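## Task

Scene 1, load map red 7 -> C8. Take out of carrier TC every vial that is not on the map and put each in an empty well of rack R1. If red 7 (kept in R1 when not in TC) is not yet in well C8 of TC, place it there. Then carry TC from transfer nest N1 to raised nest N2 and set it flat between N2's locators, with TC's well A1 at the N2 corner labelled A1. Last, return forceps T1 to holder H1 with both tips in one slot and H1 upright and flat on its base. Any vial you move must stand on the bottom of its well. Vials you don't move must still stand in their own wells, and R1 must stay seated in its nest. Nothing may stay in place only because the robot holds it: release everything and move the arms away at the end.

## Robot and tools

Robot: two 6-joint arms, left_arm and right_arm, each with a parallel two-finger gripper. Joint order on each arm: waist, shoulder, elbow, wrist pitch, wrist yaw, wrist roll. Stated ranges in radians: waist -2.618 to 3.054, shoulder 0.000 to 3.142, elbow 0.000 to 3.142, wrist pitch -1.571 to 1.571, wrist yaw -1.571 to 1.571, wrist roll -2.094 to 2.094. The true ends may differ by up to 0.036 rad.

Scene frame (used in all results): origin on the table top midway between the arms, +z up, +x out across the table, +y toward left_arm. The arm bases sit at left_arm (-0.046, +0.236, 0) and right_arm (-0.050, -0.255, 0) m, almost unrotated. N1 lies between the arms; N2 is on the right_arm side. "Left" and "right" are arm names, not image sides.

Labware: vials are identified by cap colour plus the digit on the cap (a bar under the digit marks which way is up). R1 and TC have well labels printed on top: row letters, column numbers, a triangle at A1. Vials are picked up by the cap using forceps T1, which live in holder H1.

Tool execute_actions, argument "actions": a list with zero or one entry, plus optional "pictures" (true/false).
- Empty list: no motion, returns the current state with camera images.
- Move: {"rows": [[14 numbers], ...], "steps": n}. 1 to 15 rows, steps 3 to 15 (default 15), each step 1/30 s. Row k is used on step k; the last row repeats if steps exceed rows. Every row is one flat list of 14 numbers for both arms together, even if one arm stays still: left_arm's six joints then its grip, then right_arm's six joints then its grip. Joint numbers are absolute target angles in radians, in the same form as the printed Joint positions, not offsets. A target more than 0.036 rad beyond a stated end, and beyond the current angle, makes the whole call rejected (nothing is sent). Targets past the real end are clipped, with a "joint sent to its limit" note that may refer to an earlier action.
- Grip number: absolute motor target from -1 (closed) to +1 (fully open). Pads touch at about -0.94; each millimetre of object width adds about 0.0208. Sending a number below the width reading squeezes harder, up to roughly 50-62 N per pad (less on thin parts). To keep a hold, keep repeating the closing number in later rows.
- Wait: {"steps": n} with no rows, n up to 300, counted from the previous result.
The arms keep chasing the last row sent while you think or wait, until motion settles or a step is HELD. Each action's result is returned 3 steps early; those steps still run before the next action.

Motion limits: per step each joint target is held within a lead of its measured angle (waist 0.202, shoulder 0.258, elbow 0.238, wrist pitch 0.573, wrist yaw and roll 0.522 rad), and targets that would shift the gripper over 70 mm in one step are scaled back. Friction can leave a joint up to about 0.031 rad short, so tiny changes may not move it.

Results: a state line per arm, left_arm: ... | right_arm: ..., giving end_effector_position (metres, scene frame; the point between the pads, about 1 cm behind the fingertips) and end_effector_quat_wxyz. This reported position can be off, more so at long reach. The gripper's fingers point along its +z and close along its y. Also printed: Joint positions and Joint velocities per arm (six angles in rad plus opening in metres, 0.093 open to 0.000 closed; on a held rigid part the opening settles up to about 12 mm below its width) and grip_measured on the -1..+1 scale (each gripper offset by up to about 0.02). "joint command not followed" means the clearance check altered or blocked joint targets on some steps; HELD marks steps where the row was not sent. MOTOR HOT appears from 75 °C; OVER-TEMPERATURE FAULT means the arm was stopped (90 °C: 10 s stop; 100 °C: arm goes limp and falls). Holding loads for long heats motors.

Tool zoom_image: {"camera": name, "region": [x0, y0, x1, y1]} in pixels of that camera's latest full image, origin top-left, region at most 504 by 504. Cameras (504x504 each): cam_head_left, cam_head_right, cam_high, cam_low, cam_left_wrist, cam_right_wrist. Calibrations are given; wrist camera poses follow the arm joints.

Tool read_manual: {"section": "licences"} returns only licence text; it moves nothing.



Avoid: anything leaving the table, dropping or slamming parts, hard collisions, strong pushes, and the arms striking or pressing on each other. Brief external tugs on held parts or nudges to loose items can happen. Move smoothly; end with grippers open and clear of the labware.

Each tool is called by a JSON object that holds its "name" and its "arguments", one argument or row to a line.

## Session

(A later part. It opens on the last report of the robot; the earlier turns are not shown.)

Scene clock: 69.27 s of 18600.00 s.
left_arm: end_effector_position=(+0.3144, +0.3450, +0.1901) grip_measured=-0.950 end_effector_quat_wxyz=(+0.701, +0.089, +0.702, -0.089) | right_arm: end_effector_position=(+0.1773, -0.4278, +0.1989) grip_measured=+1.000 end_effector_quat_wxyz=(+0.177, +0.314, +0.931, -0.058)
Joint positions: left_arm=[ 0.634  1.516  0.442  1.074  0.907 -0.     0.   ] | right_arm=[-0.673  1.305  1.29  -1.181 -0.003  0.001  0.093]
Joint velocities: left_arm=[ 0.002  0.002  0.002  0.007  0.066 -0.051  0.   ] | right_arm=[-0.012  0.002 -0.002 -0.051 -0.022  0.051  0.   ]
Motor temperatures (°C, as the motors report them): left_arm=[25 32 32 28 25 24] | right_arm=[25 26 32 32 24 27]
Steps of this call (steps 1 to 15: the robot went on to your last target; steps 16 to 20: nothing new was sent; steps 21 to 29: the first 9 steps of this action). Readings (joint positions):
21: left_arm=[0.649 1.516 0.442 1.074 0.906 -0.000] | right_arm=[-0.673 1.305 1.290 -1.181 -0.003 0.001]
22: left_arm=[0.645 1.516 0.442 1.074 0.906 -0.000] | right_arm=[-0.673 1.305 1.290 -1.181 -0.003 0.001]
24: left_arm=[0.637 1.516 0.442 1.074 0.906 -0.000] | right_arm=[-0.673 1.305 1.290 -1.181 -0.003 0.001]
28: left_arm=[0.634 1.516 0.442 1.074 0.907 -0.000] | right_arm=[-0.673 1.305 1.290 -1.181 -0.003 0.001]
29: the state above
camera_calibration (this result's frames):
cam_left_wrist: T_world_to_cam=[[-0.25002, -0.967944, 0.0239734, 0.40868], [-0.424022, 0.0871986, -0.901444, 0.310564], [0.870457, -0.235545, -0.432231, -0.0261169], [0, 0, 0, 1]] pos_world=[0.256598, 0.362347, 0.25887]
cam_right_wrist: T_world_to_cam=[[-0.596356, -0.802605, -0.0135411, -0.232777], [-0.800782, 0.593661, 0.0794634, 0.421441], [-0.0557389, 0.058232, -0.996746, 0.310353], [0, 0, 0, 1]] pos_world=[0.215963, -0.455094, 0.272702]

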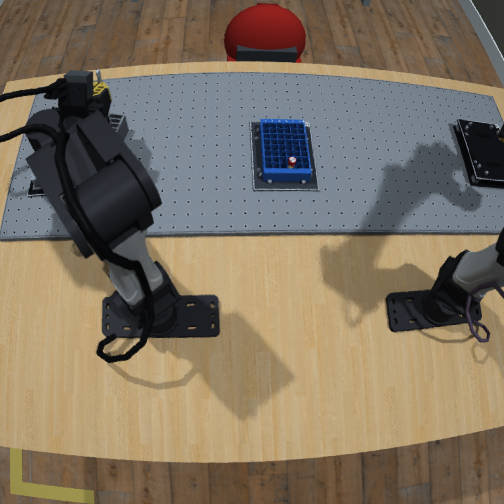

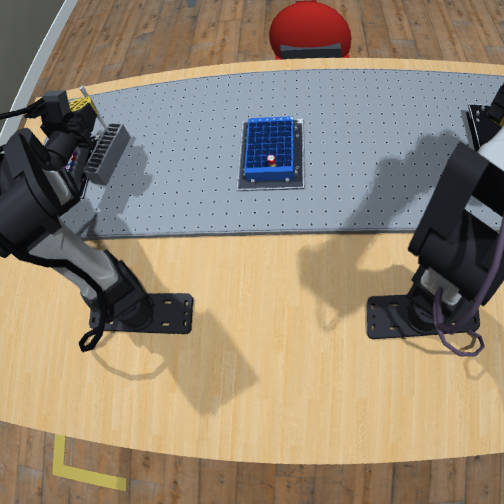

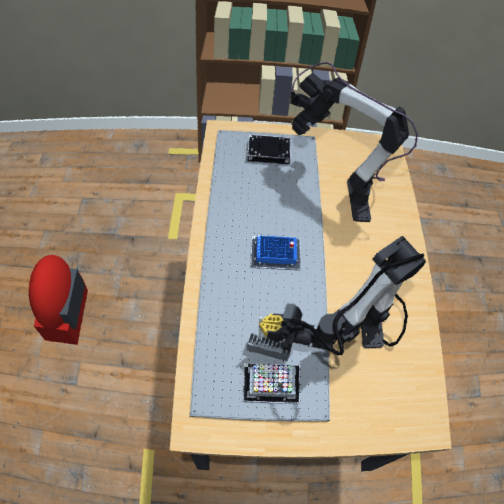

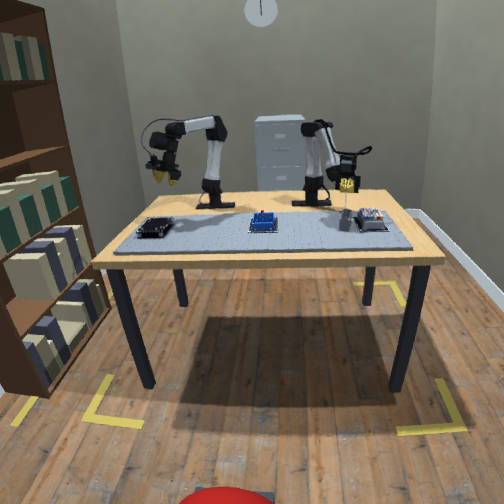

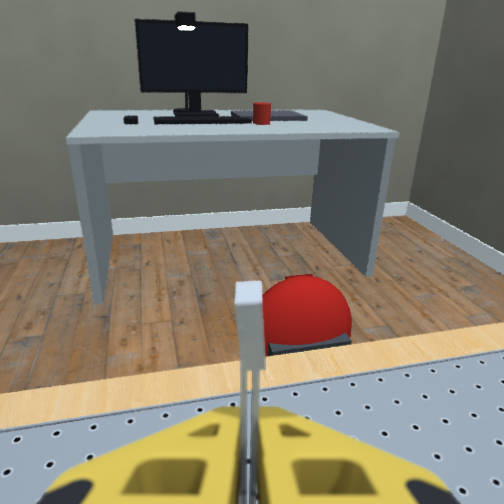

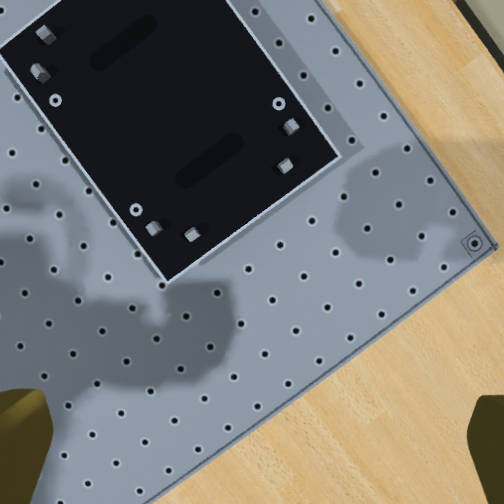

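{"name": "execute_actions", "arguments": {
  "actions": [
    {"rows":[[0.61,1.53,0.43,1.10,0.915,0.005,-0.96,-0.67,1.3,1.3,-1.2,0,0,1],[0.61,1.53,0.43,1.11,0.915,0.005,-0.96,-0.67,1.3,1.3,-1.2,0,0,1],[0.61,1.535,0.428,1.117,0.915,0.005,-0.96,-0.67,1.3,1.3,-1.2,0,0,1],[0.61,1.54,0.426,1.124,0.915,0.005,-0.96,-0.67,1.3,1.3,-1.2,0,0,1],[0.61,1.545,0.424,1.131,0.915,0.005,-0.96,-0.67,1.3,1.3,-1.2,0,0,1],[0.61,1.55,0.422,1.138,0.915,0.005,-0.96,-0.67,1.3,1.3,-1.2,0,0,1],[0.61,1.555,0.42,1.145,0.915,0.005,-0.96,-0.67,1.3,1.3,-1.2,0,0,1],[0.61,1.56,0.419,1.151,0.915,0.005,-0.96,-0.67,1.3,1.3,-1.2,0,0,1],[0.61,1.565,0.418,1.151,0.915,0.005,-0.96,-0.67,1.3,1.3,-1.2,0,0,1],[0.61,1.568,0.417,1.151,0.915,0.005,-0.96,-0.67,1.3,1.3,-1.2,0,0,1]],"steps":15}
  ]
}}

{"name": "execute_actions", "arguments": {
  "actions": [
    {"steps":10}
  ],
  "pictures": true
}}

{"name": "zoom_image", "arguments": {
  "camera": "cam_head_right",
  "region": [80, 110, 130, 160]
}}

{"name": "zoom_image", "arguments": {
  "camera": "cam_high",
  "region": [240, 315, 280, 355]
}}

Scene clock: 69.93 s of 18600.00 s.
left_arm: end_effector_position=(+0.3166, +0.3413, +0.1850) grip_measured=-0.950 end_effector_quat_wxyz=(+0.702, +0.094, +0.700, -0.093) | right_arm: end_effector_position=(+0.1773, -0.4278, +0.1989) grip_measured=+1.000 end_effector_quat_wxyz=(+0.177, +0.314, +0.931, -0.058)
Joint positions: left_arm=[ 0.622  1.548  0.435  1.117  0.907 -0.     0.   ] | right_arm=[-0.673  1.305  1.29  -1.181 -0.003  0.001  0.093]
Joint velocities: left_arm=[-0.017  0.066 -0.095  0.007 -0.007 -0.022  0.   ] | right_arm=[ 0.002 -0.007  0.017  0.007 -0.007  0.007  0.   ]
Motor temperatures (°C, as the motors report them): left_arm=[25 32 32 29 25 24] | right_arm=[25 26 32 32 24 27]
Steps of this call (steps 1 to 3: the last 3 steps of your previous action; steps 4 to 8: the robot went on to your last target; steps 9 to 20: the first 12 steps of this action). Readings (joint positions):
9: left_arm=[0.633 1.516 0.442 1.074 0.907 -0.000] | right_arm=[-0.673 1.305 1.290 -1.181 -0.003 0.001]
10: left_arm=[0.630 1.516 0.442 1.075 0.907 -0.000] | right_arm=[-0.673 1.305 1.290 -1.181 -0.003 0.001]
12: left_arm=[0.624 1.516 0.442 1.081 0.907 -0.000] | right_arm=[-0.673 1.305 1.290 -1.181 -0.003 0.001]
16: left_arm=[0.622 1.528 0.442 1.105 0.907 -0.000] | right_arm=[-0.673 1.305 1.290 -1.181 -0.003 0.001]
20: the state above

Scene clock: 70.27 s of 18600.00 s.
left_arm: end_effector_position=(+0.3160, +0.3408, +0.1835) grip_measured=-0.950 end_effector_quat_wxyz=(+0.702, +0.094, +0.700, -0.093) | right_arm: end_effector_position=(+0.1773, -0.4278, +0.1989) grip_measured=+1.000 end_effector_quat_wxyz=(+0.177, +0.314, +0.931, -0.058)
Joint positions: left_arm=[ 0.622  1.551  0.431  1.123  0.907 -0.     0.   ] | right_arm=[-0.673  1.305  1.29  -1.181 -0.003  0.001  0.093]
Joint velocities: left_arm=[-0.002 -0.002  0.012  0.022  0.037 -0.051  0.   ] | right_arm=[ 0.002 -0.017  0.002 -0.081 -0.051 -0.007  0.   ]
Motor temperatures (°C, as the motors report them): left_arm=[25 32 32 29 25 24] | right_arm=[25 26 32 32 24 27]
Kept back: nothing.
Steps of this call (steps 1 to 3: the last 3 steps of your previous action; steps 4 to 10: the robot went on to your last target). Readings (joint positions):
1: left_arm=[0.622 1.550 0.433 1.117 0.907 -0.000] | right_arm=[-0.673 1.305 1.290 -1.181 -0.003 0.001]
2: left_arm=[0.622 1.551 0.431 1.117 0.907 -0.000] | right_arm=[-0.673 1.305 1.290 -1.181 -0.003 0.001]
4: left_arm=[0.622 1.551 0.431 1.118 0.907 -0.000] | right_arm=[-0.673 1.305 1.290 -1.181 -0.003 0.001]
8: left_arm=[0.622 1.551 0.431 1.123 0.907 -0.000] | right_arm=[-0.673 1.305 1.290 -1.181 -0.003 0.001]
10: the state above
camera_calibration (this result's frames):
cam_left_wrist: T_world_to_cam=[[-0.262248, -0.964766, 0.0212688, 0.408442], [-0.42041, 0.0943839, -0.902412, 0.302258], [0.868609, -0.245597, -0.43035, -0.0277226], [0, 0, 0, 1]] pos_world=[0.258266, 0.358715, 0.252144]
cam_right_wrist: T_world_to_cam=[[-0.596356, -0.802605, -0.0135411, -0.232777], [-0.800782, 0.593661, 0.0794634, 0.421441], [-0.0557389, 0.058232, -0.996746, 0.310353], [0, 0, 0, 1]] pos_world=[0.215963, -0.455094, 0.272702]

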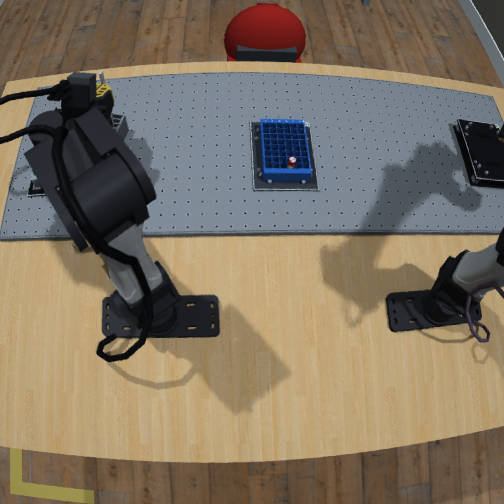

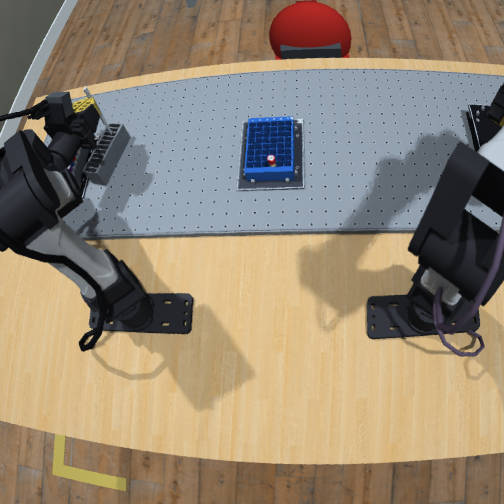

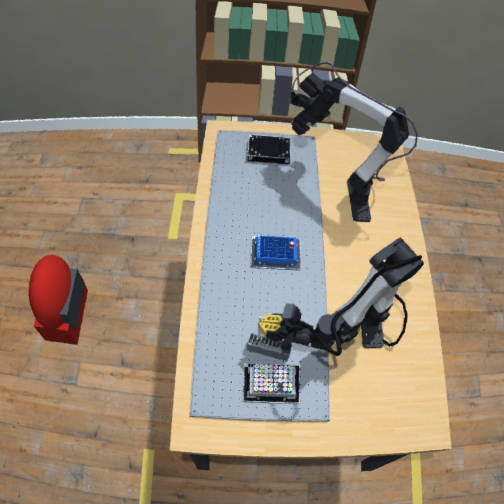

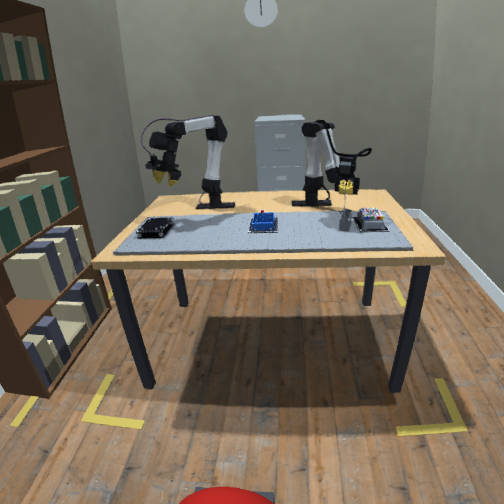

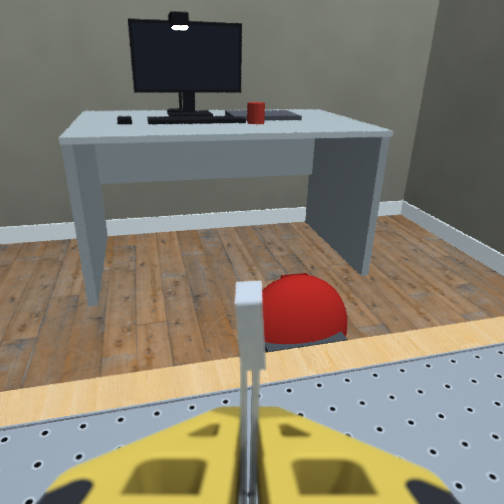

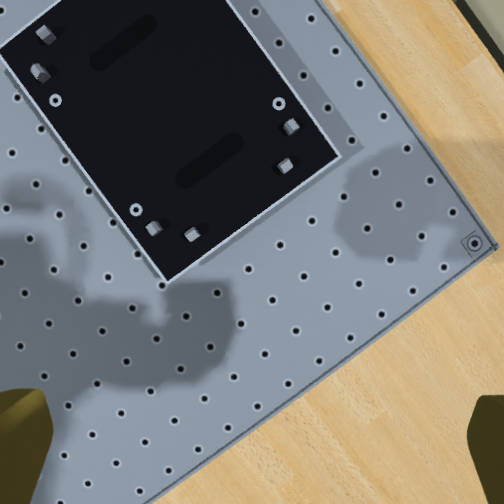

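Region (80, 110, 130, 160) of cam_head_right's 504x504 image, scaled by 10.080, with more detail than that image has.

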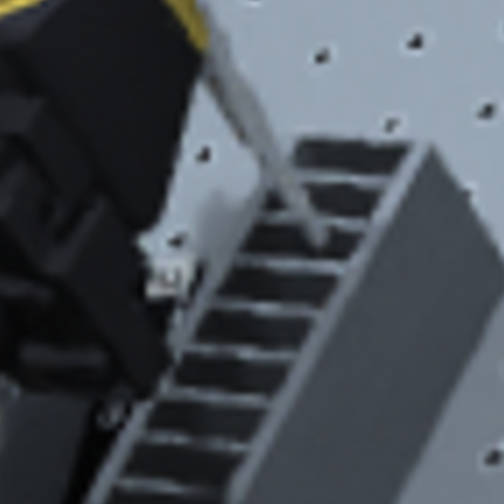

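Region (240, 315, 280, 355) of cam_high's 504x504 image, scaled by 12.600, with more detail than that image has.

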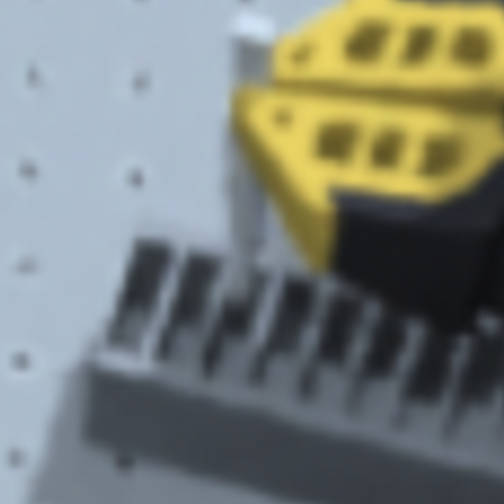

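Over slot 3. Descend to .165.

{"name": "execute_actions", "arguments": {
  "actions": [
    {"rows":[[0.61,1.574,0.414,1.160,0.915,0.005,-0.96,-0.67,1.3,1.3,-1.2,0,0,1],[0.61,1.58,0.412,1.168,0.915,0.005,-0.96,-0.67,1.3,1.3,-1.2,0,0,1],[0.61,1.586,0.41,1.176,0.915,0.005,-0.96,-0.67,1.3,1.3,-1.2,0,0,1],[0.61,1.592,0.408,1.184,0.915,0.005,-0.96,-0.67,1.3,1.3,-1.2,0,0,1],[0.61,1.598,0.406,1.192,0.915,0.005,-0.96,-0.67,1.3,1.3,-1.2,0,0,1],[0.61,1.604,0.404,1.2,0.915,0.005,-0.96,-0.67,1.3,1.3,-1.2,0,0,1],[0.61,1.61,0.402,1.208,0.915,0.005,-0.96,-0.67,1.3,1.3,-1.2,0,0,1],[0.61,1.616,0.40,1.216,0.915,0.005,-0.96,-0.67,1.3,1.3,-1.2,0,0,1],[0.61,1.622,0.398,1.224,0.915,0.005,-0.96,-0.67,1.3,1.3,-1.2,0,0,1],[0.61,1.628,0.396,1.232,0.915,0.005,-0.96,-0.67,1.3,1.3,-1.2,0,0,1],[0.61,1.634,0.394,1.24,0.915,0.005,-0.96,-0.67,1.3,1.3,-1.2,0,0,1],[0.61,1.64,0.392,1.248,0.915,0.005,-0.96,-0.67,1.3,1.3,-1.2,0,0,1],[0.61,1.646,0.391,1.256,0.915,0.005,-0.96,-0.67,1.3,1.3,-1.2,0,0,1],[0.61,1.652,0.39,1.261,0.915,0.005,-0.96,-0.67,1.3,1.3,-1.2,0,0,1]],"steps":15}
  ]
}}

{"name": "execute_actions", "arguments": {
  "actions": [
    {"steps":10}
  ],
  "pictures": true
}}

{"name": "zoom_image", "arguments": {
  "camera": "cam_head_right",
  "region": [80, 110, 130, 160]
}}

Scene clock: 70.97 s of 18600.00 s.
left_arm: end_effector_position=(+0.3158, +0.3407, +0.1684) grip_measured=-0.950 end_effector_quat_wxyz=(+0.698, +0.090, +0.704, -0.096) | right_arm: end_effector_position=(+0.1773, -0.4278, +0.1989) grip_measured=+1.000 end_effector_quat_wxyz=(+0.177, +0.314, +0.931, -0.058)
Joint positions: left_arm=[ 0.622  1.612  0.41   1.19   0.907 -0.     0.   ] | right_arm=[-0.673  1.305  1.29  -1.181 -0.003  0.001  0.093]
Joint velocities: left_arm=[-0.002  0.164 -0.051  0.183 -0.022 -0.007  0.   ] | right_arm=[ 0.002  0.002 -0.002 -0.007 -0.007 -0.051  0.   ]
Motor temperatures (°C, as the motors report them): left_arm=[25 32 32 29 25 24] | right_arm=[25 26 32 31 24 27]
Steps of this call (steps 1 to 9: the robot went on to your last target; steps 10 to 21: the first 12 steps of this action). Readings (joint positions):
10: left_arm=[0.622 1.551 0.431 1.126 0.907 -0.000] | right_arm=[-0.673 1.305 1.290 -1.181 -0.003 0.001]
11: left_arm=[0.622 1.551 0.431 1.128 0.907 -0.000] | right_arm=[-0.673 1.305 1.290 -1.181 -0.003 0.001]
13: left_arm=[0.622 1.559 0.431 1.140 0.907 -0.000] | right_arm=[-0.673 1.305 1.290 -1.181 -0.003 0.001]
17: left_arm=[0.622 1.586 0.423 1.165 0.907 -0.000] | right_arm=[-0.673 1.305 1.290 -1.181 -0.003 0.001]
21: the state above

Scene clock: 71.30 s of 18600.00 s.
left_arm: end_effector_position=(+0.3160, +0.3408, +0.1659) grip_measured=-0.950 end_effector_quat_wxyz=(+0.701, +0.093, +0.701, -0.094) | right_arm: end_effector_position=(+0.1773, -0.4278, +0.1989) grip_measured=+1.000 end_effector_quat_wxyz=(+0.177, +0.314, +0.931, -0.058)
Joint positions: left_arm=[ 0.622  1.635  0.405  1.229  0.907 -0.     0.   ] | right_arm=[-0.673  1.305  1.29  -1.181 -0.003  0.001  0.093]
Joint velocities: left_arm=[-0.012  0.002 -0.002  0.022 -0.051  0.051  0.   ] | right_arm=[-0.002 -0.007 -0.017  0.066  0.037  0.022  0.   ]
Motor temperatures (°C, as the motors report them): left_arm=[25 32 32 29 25 24] | right_arm=[25 26 32 31 24 27]
Kept back: nothing.
Steps of this call (steps 1 to 3: the last 3 steps of your previous action; steps 4 to 10: the robot went on to your last target). Readings (joint positions):
1: left_arm=[0.622 1.618 0.408 1.197 0.907 -0.000] | right_arm=[-0.673 1.305 1.290 -1.181 -0.003 0.001]
2: left_arm=[0.622 1.624 0.407 1.204 0.907 -0.000] | right_arm=[-0.673 1.305 1.290 -1.181 -0.003 0.001]
4: left_arm=[0.622 1.632 0.405 1.214 0.907 -0.000] | right_arm=[-0.673 1.305 1.290 -1.181 -0.003 0.001]
8: left_arm=[0.622 1.635 0.405 1.225 0.907 -0.000] | right_arm=[-0.673 1.305 1.290 -1.181 -0.003 0.001]
10: the state above
camera_calibration (this result's frames):
cam_left_wrist: T_world_to_cam=[[-0.262178, -0.964714, 0.024274, 0.408226], [-0.423166, 0.0923234, -0.901336, 0.287789], [0.867291, -0.246582, -0.432439, -0.0341443], [0, 0, 0, 1]] pos_world=[0.258423, 0.358833, 0.23472]
cam_right_wrist: T_world_to_cam=[[-0.596356, -0.802605, -0.0135411, -0.232777], [-0.800782, 0.593661, 0.0794634, 0.421441], [-0.0557389, 0.058232, -0.996746, 0.310353], [0, 0, 0, 1]] pos_world=[0.215963, -0.455094, 0.272702]

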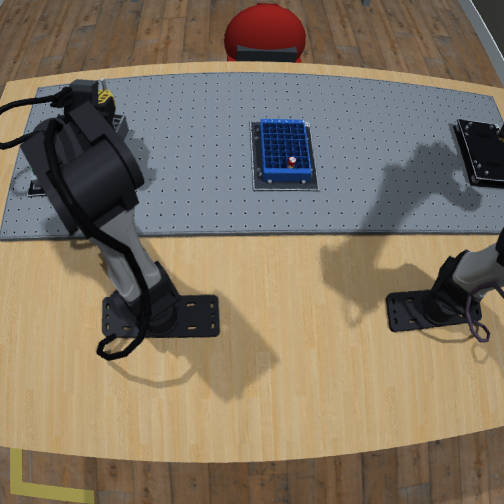

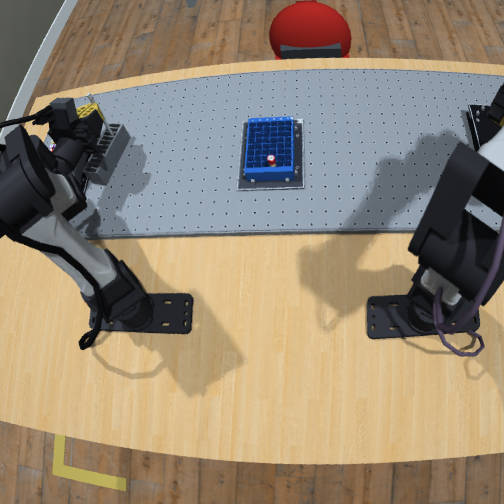

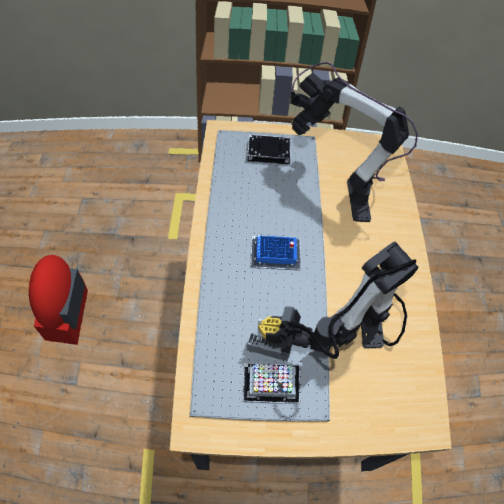

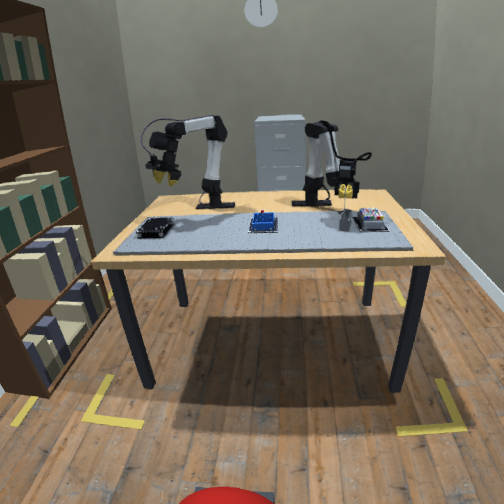

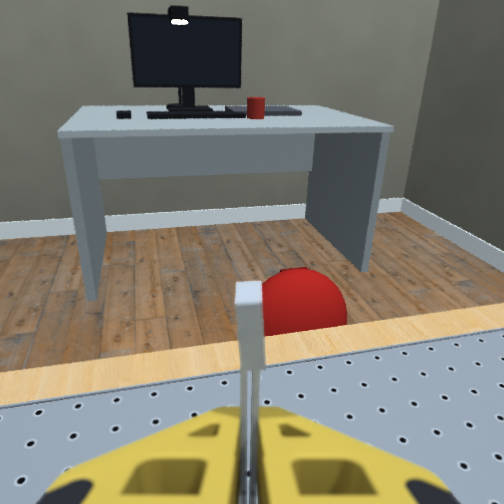

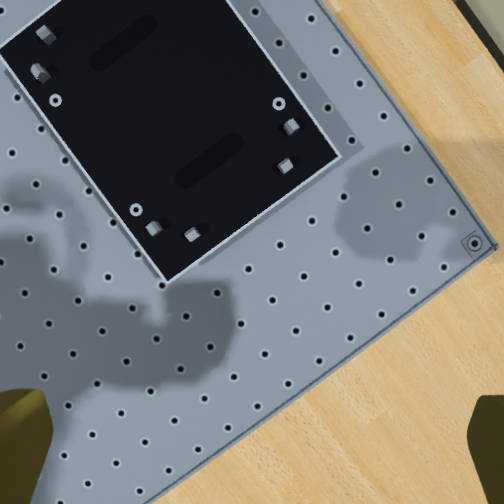

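Region (80, 110, 130, 160) of cam_head_right's 504x504 image, scaled by 10.080, with more detail than that image has.

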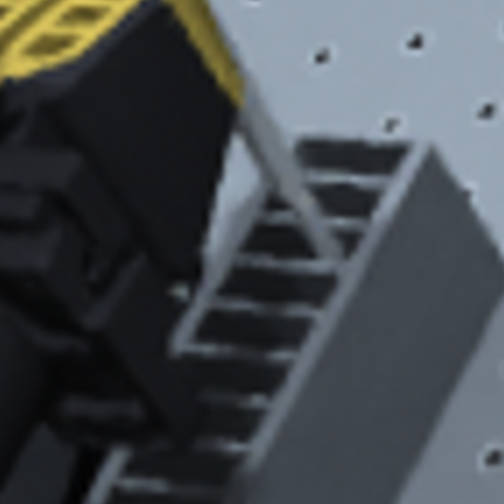

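{"name": "execute_actions", "arguments": {
  "actions": [
    {"rows":[[0.61,1.655,0.388,1.275,0.895,0.005,-0.96,-0.67,1.3,1.3,-1.2,0,0,1],[0.61,1.664,0.386,1.286,0.89,0.005,-0.96,-0.67,1.3,1.3,-1.2,0,0,1],[0.61,1.673,0.384,1.297,0.885,0.005,-0.96,-0.67,1.3,1.3,-1.2,0,0,1],[0.61,1.682,0.382,1.308,0.88,0.005,-0.96,-0.67,1.3,1.3,-1.2,0,0,1],[0.61,1.691,0.380,1.319,0.875,0.005,-0.96,-0.67,1.3,1.3,-1.2,0,0,1],[0.61,1.70,0.378,1.33,0.87,0.005,-0.96,-0.67,1.3,1.3,-1.2,0,0,1],[0.61,1.709,0.376,1.341,0.87,0.005,-0.96,-0.67,1.3,1.3,-1.2,0,0,1],[0.61,1.718,0.375,1.352,0.87,0.005,-0.96,-0.67,1.3,1.3,-1.2,0,0,1],[0.61,1.727,0.374,1.363,0.87,0.005,-0.96,-0.67,1.3,1.3,-1.2,0,0,1],[0.61,1.736,0.372,1.374,0.87,0.005,-0.96,-0.67,1.3,1.3,-1.2,0,0,1],[0.61,1.745,0.371,1.385,0.87,0.005,-0.96,-0.67,1.3,1.3,-1.2,0,0,1],[0.61,1.754,0.370,1.396,0.87,0.005,-0.96,-0.67,1.3,1.3,-1.2,0,0,1],[0.61,1.763,0.369,1.406,0.87,0.005,-0.96,-0.67,1.3,1.3,-1.2,0,0,1],[0.61,1.77,0.368,1.406,0.87,0.005,-0.96,-0.67,1.3,1.3,-1.2,0,0,1],[0.61,1.776,0.367,1.406,0.87,0.005,-0.96,-0.67,1.3,1.3,-1.2,0,0,1]],"steps":15}
  ]
}}

{"name": "execute_actions", "arguments": {
  "actions": [
    {"steps":10}
  ],
  "pictures": true
}}

Scene clock: 71.97 s of 18600.00 s.
left_arm: end_effector_position=(+0.3169, +0.3446, +0.1489) grip_measured=-0.950 end_effector_quat_wxyz=(+0.700, +0.083, +0.704, -0.087) | right_arm: end_effector_position=(+0.1773, -0.4278, +0.1989) grip_measured=+1.000 end_effector_quat_wxyz=(+0.177, +0.314, +0.931, -0.058)
Joint positions: left_arm=[ 0.622  1.721  0.387  1.326  0.884 -0.     0.   ] | right_arm=[-0.673  1.305  1.29  -1.181 -0.003  0.001  0.093]
Joint velocities: left_arm=[-0.002  0.266 -0.042  0.256 -0.007 -0.007  0.   ] | right_arm=[-0.002  0.007 -0.012 -0.007  0.022 -0.081  0.   ]
Motor temperatures (°C, as the motors report them): left_arm=[25 32 32 29 25 24] | right_arm=[25 26 32 31 24 27]
Steps of this call (steps 1 to 8: the robot went on to your last target; steps 9 to 20: the first 12 steps of this action). Readings (joint positions):
9: left_arm=[0.622 1.635 0.405 1.236 0.907 -0.000] | right_arm=[-0.673 1.305 1.290 -1.181 -0.003 0.001]
10: left_arm=[0.622 1.636 0.405 1.240 0.906 -0.000] | right_arm=[-0.673 1.305 1.290 -1.181 -0.003 0.001]
12: left_arm=[0.622 1.646 0.405 1.256 0.902 -0.000] | right_arm=[-0.673 1.305 1.290 -1.181 -0.003 0.001]
16: left_arm=[0.622 1.682 0.397 1.290 0.889 -0.000] | right_arm=[-0.673 1.305 1.290 -1.181 -0.003 0.001]
20: the state above

Scene clock: 72.30 s of 18600.00 s.
left_arm: end_effector_position=(+0.3171, +0.3452, +0.1428) grip_measured=-0.950 end_effector_quat_wxyz=(+0.700, +0.082, +0.704, -0.086) | right_arm: end_effector_position=(+0.1773, -0.4278, +0.1989) grip_measured=+1.000 end_effector_quat_wxyz=(+0.177, +0.314, +0.931, -0.058)
Joint positions: left_arm=[ 0.622  1.759  0.382  1.371  0.88  -0.     0.   ] | right_arm=[-0.673  1.305  1.29  -1.181 -0.003  0.001  0.093]
Joint velocities: left_arm=[-0.012 -0.002 -0.012  0.007 -0.007 -0.007  0.   ] | right_arm=[-0.002  0.002  0.007 -0.022  0.022 -0.066  0.   ]
Motor temperatures (°C, as the motors report them): left_arm=[25 32 32 29 25 24] | right_arm=[25 26 32 31 24 27]
Kept back: nothing.
Steps of this call (steps 1 to 3: the last 3 steps of your previous action; steps 4 to 10: the robot went on to your last target). Readings (joint positions):
1: left_arm=[0.622 1.730 0.386 1.335 0.883 -0.000] | right_arm=[-0.673 1.305 1.290 -1.181 -0.003 0.001]
2: left_arm=[0.622 1.739 0.385 1.345 0.882 -0.000] | right_arm=[-0.673 1.305 1.290 -1.181 -0.003 0.001]
4: left_arm=[0.622 1.752 0.384 1.357 0.881 -0.000] | right_arm=[-0.673 1.305 1.290 -1.181 -0.003 0.001]
8: left_arm=[0.622 1.759 0.382 1.368 0.880 -0.000] | right_arm=[-0.673 1.305 1.290 -1.181 -0.003 0.001]
10: the state above
camera_calibration (this result's frames):
cam_left_wrist: T_world_to_cam=[[-0.235834, -0.97137, 0.0286683, 0.406674], [-0.429651, 0.0777615, -0.899641, 0.273808], [0.871655, -0.224484, -0.435689, -0.0526213], [0, 0, 0, 1]] pos_world=[0.259417, 0.361927, 0.211743]
cam_right_wrist: T_world_to_cam=[[-0.596356, -0.802605, -0.0135411, -0.232777], [-0.800782, 0.593661, 0.0794634, 0.421441], [-0.0557389, 0.058232, -0.996746, 0.310353], [0, 0, 0, 1]] pos_world=[0.215963, -0.455094, 0.272702]

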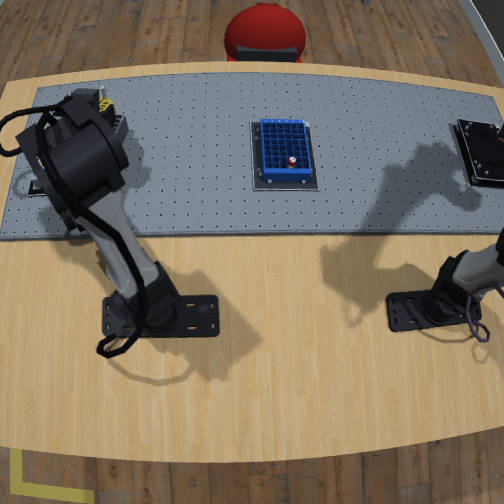

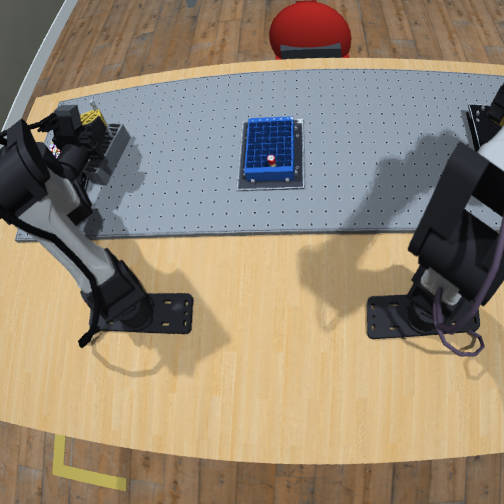

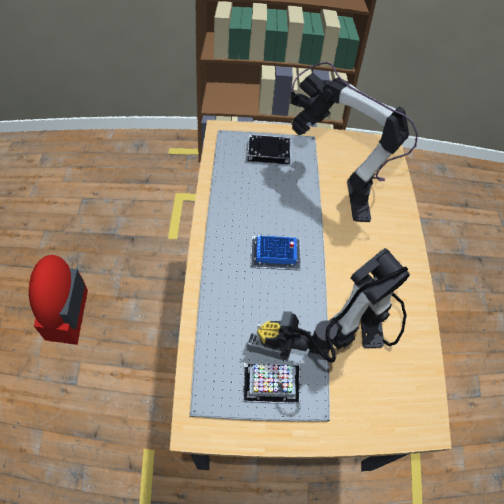

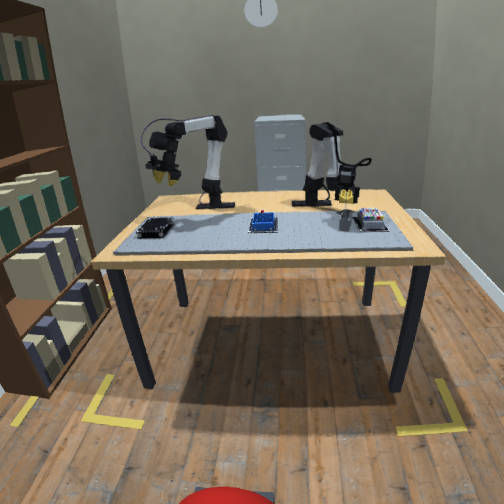

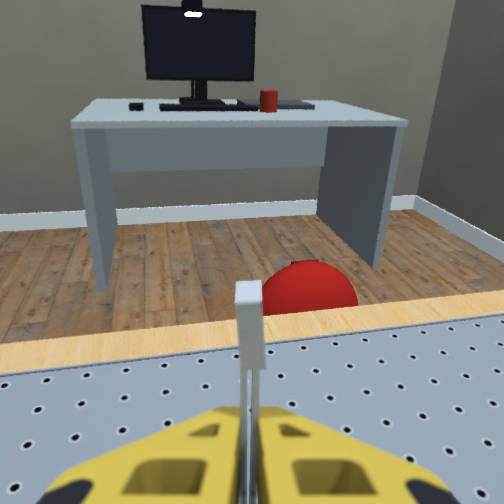

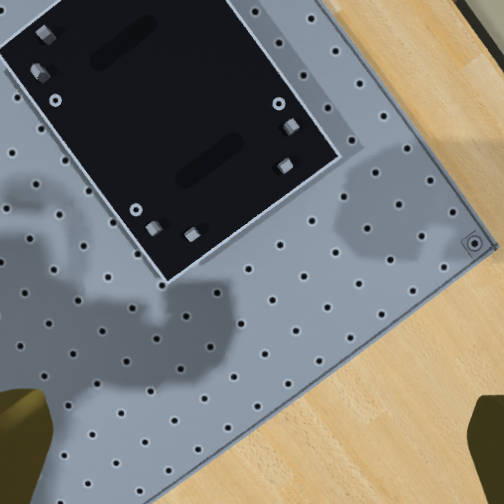

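{"name": "execute_actions", "arguments": {
  "actions": [
    {"rows":[[0.61,1.782,0.366,1.42,0.87,0.005,-0.96,-0.67,1.3,1.3,-1.0,0,0,1],[0.61,1.79,0.365,1.43,0.87,0.005,-0.96,-0.67,1.3,1.3,-1.0,0,0,1],[0.61,1.798,0.364,1.44,0.87,0.005,-0.96,-0.67,1.3,1.3,-1.0,0,0,1],[0.61,1.806,0.363,1.447,0.87,0.005,-0.96,-0.67,1.3,1.3,-1.0,0,0,1],[0.61,1.812,0.362,1.447,0.87,0.005,-0.96,-0.67,1.3,1.3,-1.0,0,0,1],[0.61,1.812,0.362,1.447,0.87,0.005,-0.96,-0.67,1.3,1.3,-1.0,0,0,1],[0.61,1.812,0.362,1.447,0.87,0.005,-0.96,-0.67,1.3,1.3,-1.0,0,0,1],[0.61,1.812,0.362,1.447,0.87,0.005,-0.96,-0.67,1.3,1.3,-1.0,0,0,1],[0.61,1.812,0.362,1.447,0.87,0.005,-0.96,-0.67,1.3,1.3,-1.0,0,0,1],[0.61,1.812,0.362,1.447,0.87,0.005,-0.9,-0.67,1.3,1.3,-1.0,0,0,1],[0.61,1.812,0.362,1.447,0.87,0.005,-0.85,-0.67,1.3,1.3,-1.0,0,0,1],[0.61,1.812,0.362,1.447,0.87,0.005,-0.8,-0.67,1.3,1.3,-1.0,0,0,1],[0.61,1.812,0.362,1.447,0.87,0.005,-0.75,-0.67,1.3,1.3,-1.0,0,0,1],[0.61,1.812,0.362,1.447,0.87,0.005,-0.6,-0.67,1.3,1.3,-1.0,0,0,1],[0.61,1.812,0.362,1.447,0.87,0.005,-0.1,-0.67,1.3,1.3,-1.0,0,0,1]],"steps":15}
  ]
}}

{"name": "execute_actions", "arguments": {
  "actions": [
    {"steps":12}
  ],
  "pictures": true
}}

Scene clock: 72.97 s of 18600.00 s.
left_arm: end_effector_position=(+0.3180, +0.3460, +0.1390) grip_measured=-0.827 end_effector_quat_wxyz=(+0.703, +0.084, +0.701, -0.083) | right_arm: end_effector_position=(+0.2043, -0.4483, +0.2154) grip_measured=+1.000 end_effector_quat_wxyz=(+0.249, +0.309, +0.914, -0.082)
Joint positions: left_arm=[ 0.622  1.794  0.382  1.415  0.879 -0.     0.006] | right_arm=[-0.673  1.305  1.29  -1.026 -0.003  0.001  0.093]
Joint velocities: left_arm=[ 0.007  0.002  0.002  0.037 -0.066  0.022  0.052] | right_arm=[ 0.007  0.012  0.002  0.11  -0.051 -0.037  0.   ]
Motor temperatures (°C, as the motors report them): left_arm=[25 32 32 30 25 24] | right_arm=[25 26 32 31 24 27]
Steps of this call (steps 1 to 8: the robot went on to your last target; steps 9 to 20: the first 12 steps of this action). Readings (joint positions):
9: left_arm=[0.622 1.759 0.382 1.376 0.880 -0.000] | right_arm=[-0.673 1.305 1.290 -1.169 -0.003 0.001]
10: left_arm=[0.622 1.760 0.382 1.380 0.880 -0.000] | right_arm=[-0.673 1.305 1.290 -1.143 -0.003 0.001]
12: left_arm=[0.622 1.772 0.382 1.395 0.880 -0.000] | right_arm=[-0.673 1.305 1.290 -1.092 -0.003 0.001]
16: left_arm=[0.622 1.793 0.382 1.411 0.879 -0.000] | right_arm=[-0.673 1.305 1.290 -1.043 -0.003 0.001]
20: the state above

Scene clock: 73.37 s of 18600.00 s.
left_arm: end_effector_position=(+0.3179, +0.3460, +0.1405) grip_measured=-0.103 end_effector_quat_wxyz=(+0.705, +0.086, +0.699, -0.081) | right_arm: end_effector_position=(+0.2058, -0.4495, +0.2165) grip_measured=+1.000 end_effector_quat_wxyz=(+0.253, +0.308, +0.913, -0.084)
Joint positions: left_arm=[ 0.622  1.794  0.382  1.424  0.879 -0.     0.04 ] | right_arm=[-0.673  1.305  1.29  -1.016 -0.003  0.001  0.093]
Joint velocities: left_arm=[ 0.017 -0.012  0.007 -0.022  0.022  0.007 -0.   ] | right_arm=[-0.022  0.007  0.007 -0.007  0.051  0.022  0.   ]
Motor temperatures (°C, as the motors report them): left_arm=[25 32 32 30 25 24] | right_arm=[25 26 32 31 24 27]
Kept back: nothing.
Steps of this call (steps 1 to 3: the last 3 steps of your previous action; steps 4 to 12: the robot went on to your last target). Readings (joint positions):
1: left_arm=[0.622 1.794 0.382 1.416 0.879 -0.000] | right_arm=[-0.673 1.305 1.290 -1.023 -0.003 0.001]
2: left_arm=[0.622 1.794 0.382 1.418 0.879 -0.000] | right_arm=[-0.673 1.305 1.290 -1.022 -0.003 0.001]
4: left_arm=[0.622 1.794 0.382 1.420 0.879 -0.000] | right_arm=[-0.673 1.305 1.290 -1.019 -0.003 0.001]
8: left_arm=[0.622 1.794 0.382 1.423 0.879 -0.000] | right_arm=[-0.673 1.305 1.290 -1.017 -0.003 0.001]
12: the state above
camera_calibration (this result's frames):
cam_left_wrist: T_world_to_cam=[[-0.235033, -0.971879, 0.0144745, 0.40959], [-0.416708, 0.0872981, -0.904839, 0.26542], [0.878131, -0.218699, -0.425508, -0.0596207], [0, 0, 0, 1]] pos_world=[0.259225, 0.361863, 0.208864]
cam_right_wrist: T_world_to_cam=[[-0.594725, -0.803849, -0.0112971, -0.234369], [-0.80041, 0.593377, -0.0851317, 0.491166], [0.0751366, -0.0415877, -0.996306, 0.258856], [0, 0, 0, 1]] pos_world=[0.2343, -0.469079, 0.297066]

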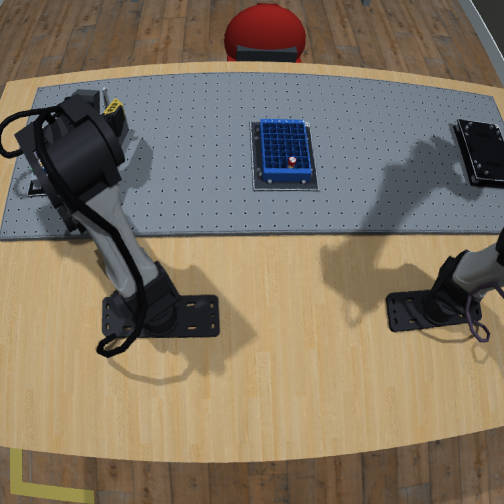

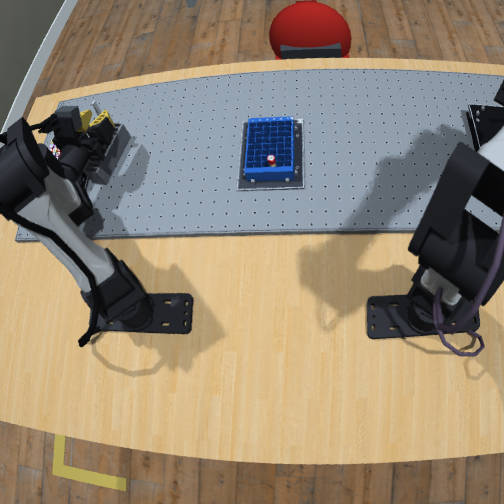

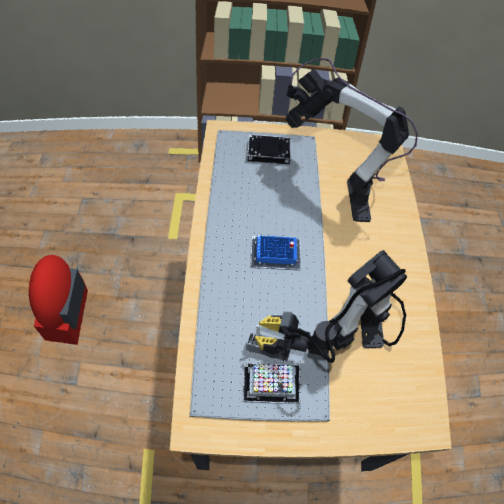

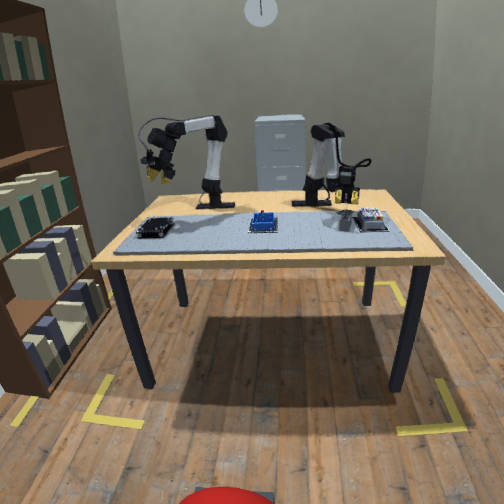

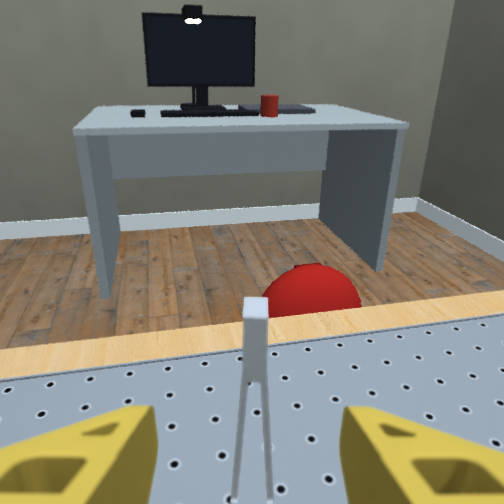

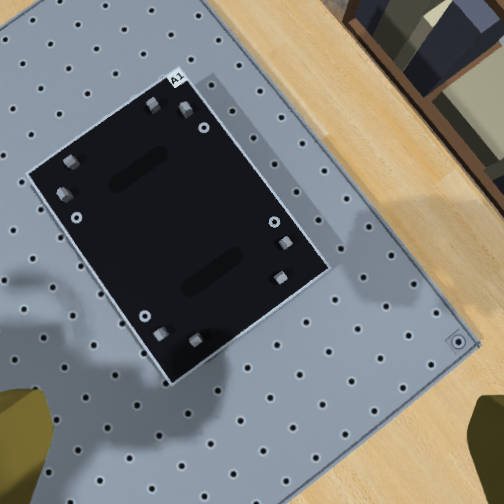

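{"name": "execute_actions", "arguments": {
  "actions": [
    {"rows":[[0.61,1.75,0.40,1.38,0.87,0.005,-0.1,-0.6,1.35,1.35,-1.05,0,0.05,1],[0.61,1.71,0.41,1.33,0.87,0.005,-0.1,-0.5,1.4,1.4,-1.1,0,0.1,1],[0.61,1.67,0.42,1.28,0.87,0.005,-0.1,-0.4,1.45,1.45,-1.15,0,0.15,1],[0.61,1.63,0.43,1.23,0.87,0.005,-0.1,-0.3,1.5,1.5,-1.2,0,0.2,1],[0.61,1.59,0.44,1.18,0.87,0.005,-0.1,-0.2,1.55,1.55,-1.25,0,0.25,1],[0.61,1.55,0.45,1.13,0.87,0.005,-0.1,-0.1,1.6,1.6,-1.3,0,0.3,1],[0.61,1.51,0.46,1.08,0.87,0.005,-0.1,0,1.65,1.65,-1.35,0,0.35,1],[0.61,1.47,0.47,1.03,0.87,0.005,-0.1,0.1,1.7,1.7,-1.4,0,0.4,1],[0.61,1.43,0.48,0.98,0.87,0.005,-0.1,0.2,1.76,1.75,-1.45,0,0.45,1],[0.61,1.38,0.49,0.92,0.87,0.005,-0.1,0.3,1.82,1.8,-1.48,0,0.5,1],[0.63,1.32,0.5,0.86,0.8,0.005,-0.1,0.4,1.88,1.85,-1.49,0,0.55,1],[0.66,1.26,0.5,0.8,0.7,0.005,-0.1,0.48,1.94,1.9,-1.49,0,0.6,1],[0.7,1.2,0.5,0.7,0.6,0.005,-0.1,0.56,2.0,1.95,-1.49,0,0.65,1],[0.75,1.1,0.5,0.6,0.5,0.005,-0.1,0.62,2.07,2.0,-1.49,0,0.7,1],[0.8,1.0,0.5,0.5,0.4,0.005,-0.1,0.672,2.13,2.04,-1.49,0,0.7,1]],"steps":15}
  ]
}}

{"name": "execute_actions", "arguments": {
  "actions": [
    {"steps":30}
  ],
  "pictures": true
}}

Scene clock: 74.10 s of 18600.00 s.
left_arm: end_effector_position=(+0.3115, +0.3470, +0.2369) grip_measured=-0.103 end_effector_quat_wxyz=(+0.732, +0.097, +0.673, -0.043) | right_arm: end_effector_position=(+0.3348, -0.2462, +0.1947) grip_measured=+1.000 end_effector_quat_wxyz=(+0.121, +0.176, +0.977, +0.021)
Joint positions: left_arm=[0.624 1.382 0.472 1.022 0.845 0.001 0.04 ] | right_arm=[ 0.005  1.802  1.799 -1.322  0.008  0.384  0.093]
Joint velocities: left_arm=[ 0.129 -1.56   0.164 -1.546 -0.916  0.022 -0.   ] | right_arm=[ 1.658  1.57   1.297 -0.842  0.037  1.194  0.   ]
Motor temperatures (°C, as the motors report them): left_arm=[25 32 32 30 25 24] | right_arm=[25 26 32 31 24 27]
Steps of this call (steps 1 to 10: the robot went on to your last target; steps 11 to 22: the first 12 steps of this action). Readings (joint positions):
11: left_arm=[0.622 1.792 0.382 1.420 0.879 -0.000] | right_arm=[-0.666 1.309 1.297 -1.023 0.001 0.008]
12: left_arm=[0.622 1.781 0.382 1.403 0.879 -0.000] | right_arm=[-0.637 1.323 1.319 -1.042 0.009 0.024]
14: left_arm=[0.622 1.731 0.387 1.344 0.879 -0.000] | right_arm=[-0.520 1.387 1.407 -1.087 0.016 0.075]
18: left_arm=[0.622 1.567 0.430 1.202 0.878 0.000] | right_arm=[-0.247 1.586 1.618 -1.193 0.012 0.220]
22: the state above

Scene clock: 75.10 s of 18600.00 s.
left_arm: end_effector_position=(+0.2421, +0.4436, +0.2720) grip_measured=-0.103 end_effector_quat_wxyz=(+0.695, -0.140, +0.690, +0.144) | right_arm: end_effector_position=(+0.2650, +0.0069, +0.1253) grip_measured=+1.000 end_effector_quat_wxyz=(-0.007, +0.001, +1.000, -0.002)
Joint positions: left_arm=[0.795 0.999 0.497 0.51  0.41  0.001 0.04 ] | right_arm=[ 0.67   2.142  2.029 -1.471 -0.006  0.695  0.093]
Joint velocities: left_arm=[-0.012  0.007  0.007 -0.022 -0.081  0.007  0.001] | right_arm=[-0.012 -0.002 -0.017 -0.051  0.037  0.007  0.   ]
Motor temperatures (°C, as the motors report them): left_arm=[25 32 32 30 25 24] | right_arm=[25 26 32 31 24 27]
Kept back: nothing.
Steps of this call (steps 1 to 3: the last 3 steps of your previous action; steps 4 to 30: the robot went on to your last target). Readings (joint positions):
1: left_arm=[0.636 1.326 0.477 0.966 0.808 0.001] | right_arm=[0.063 1.856 1.842 -1.343 0.007 0.424]
2: left_arm=[0.661 1.261 0.480 0.899 0.758 0.001] | right_arm=[0.118 1.911 1.885 -1.360 0.006 0.464]
4: left_arm=[0.742 1.110 0.480 0.757 0.636 0.001] | right_arm=[0.221 2.014 1.961 -1.377 0.005 0.529]
8: left_arm=[0.795 0.999 0.497 0.647 0.493 0.001] | right_arm=[0.433 2.127 2.005 -1.395 0.005 0.613]
30: the state above
camera_calibration (this result's frames):
cam_left_wrist: T_world_to_cam=[[0.393704, -0.919054, 0.0183564, 0.30806], [-0.384336, -0.182716, -0.904931, 0.456217], [0.835035, 0.34922, -0.425162, -0.157292], [0, 0, 0, 1]] pos_world=[0.185401, 0.421411, 0.340315]
cam_right_wrist: T_world_to_cam=[[0.00458916, -0.999937, -0.0102908, 0.00907697], [-0.892246, -0.00874117, 0.451465, 0.221221], [-0.451527, 0.0071101, -0.892229, 0.308698], [0, 0, 0, 1]] pos_world=[0.336727, 0.00881525, 0.17565]

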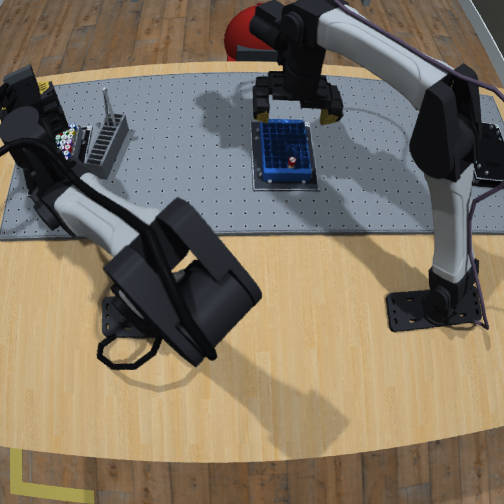

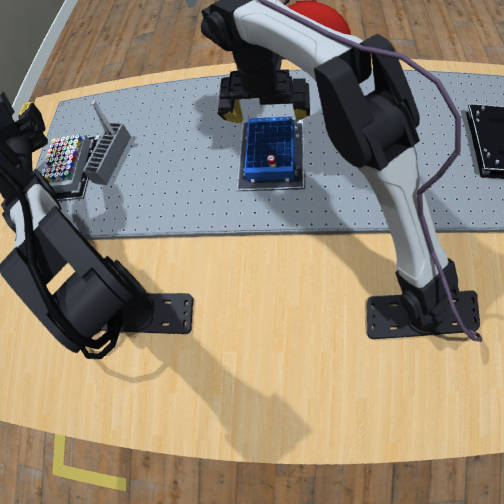

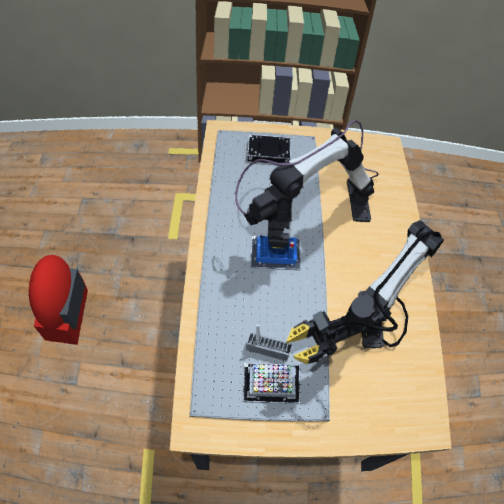

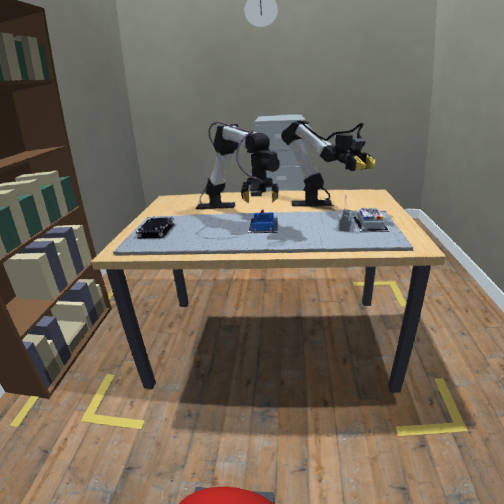

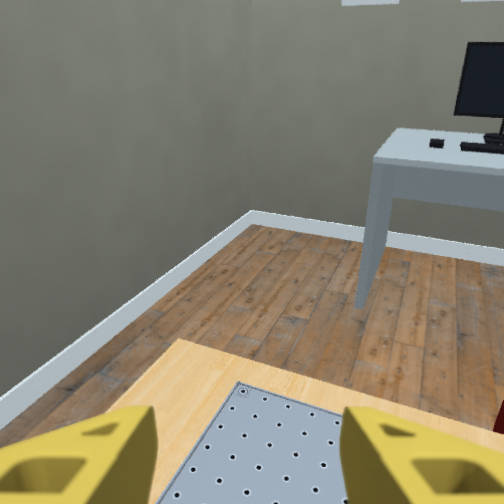

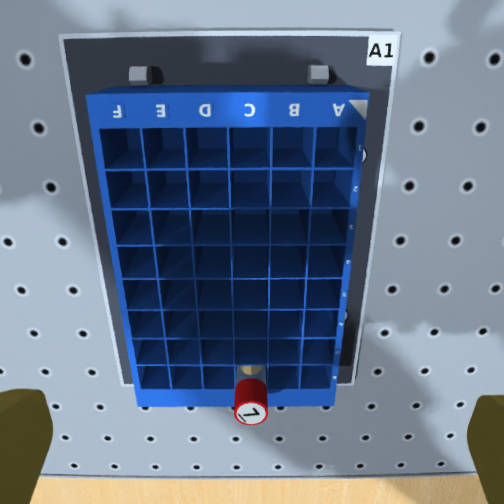

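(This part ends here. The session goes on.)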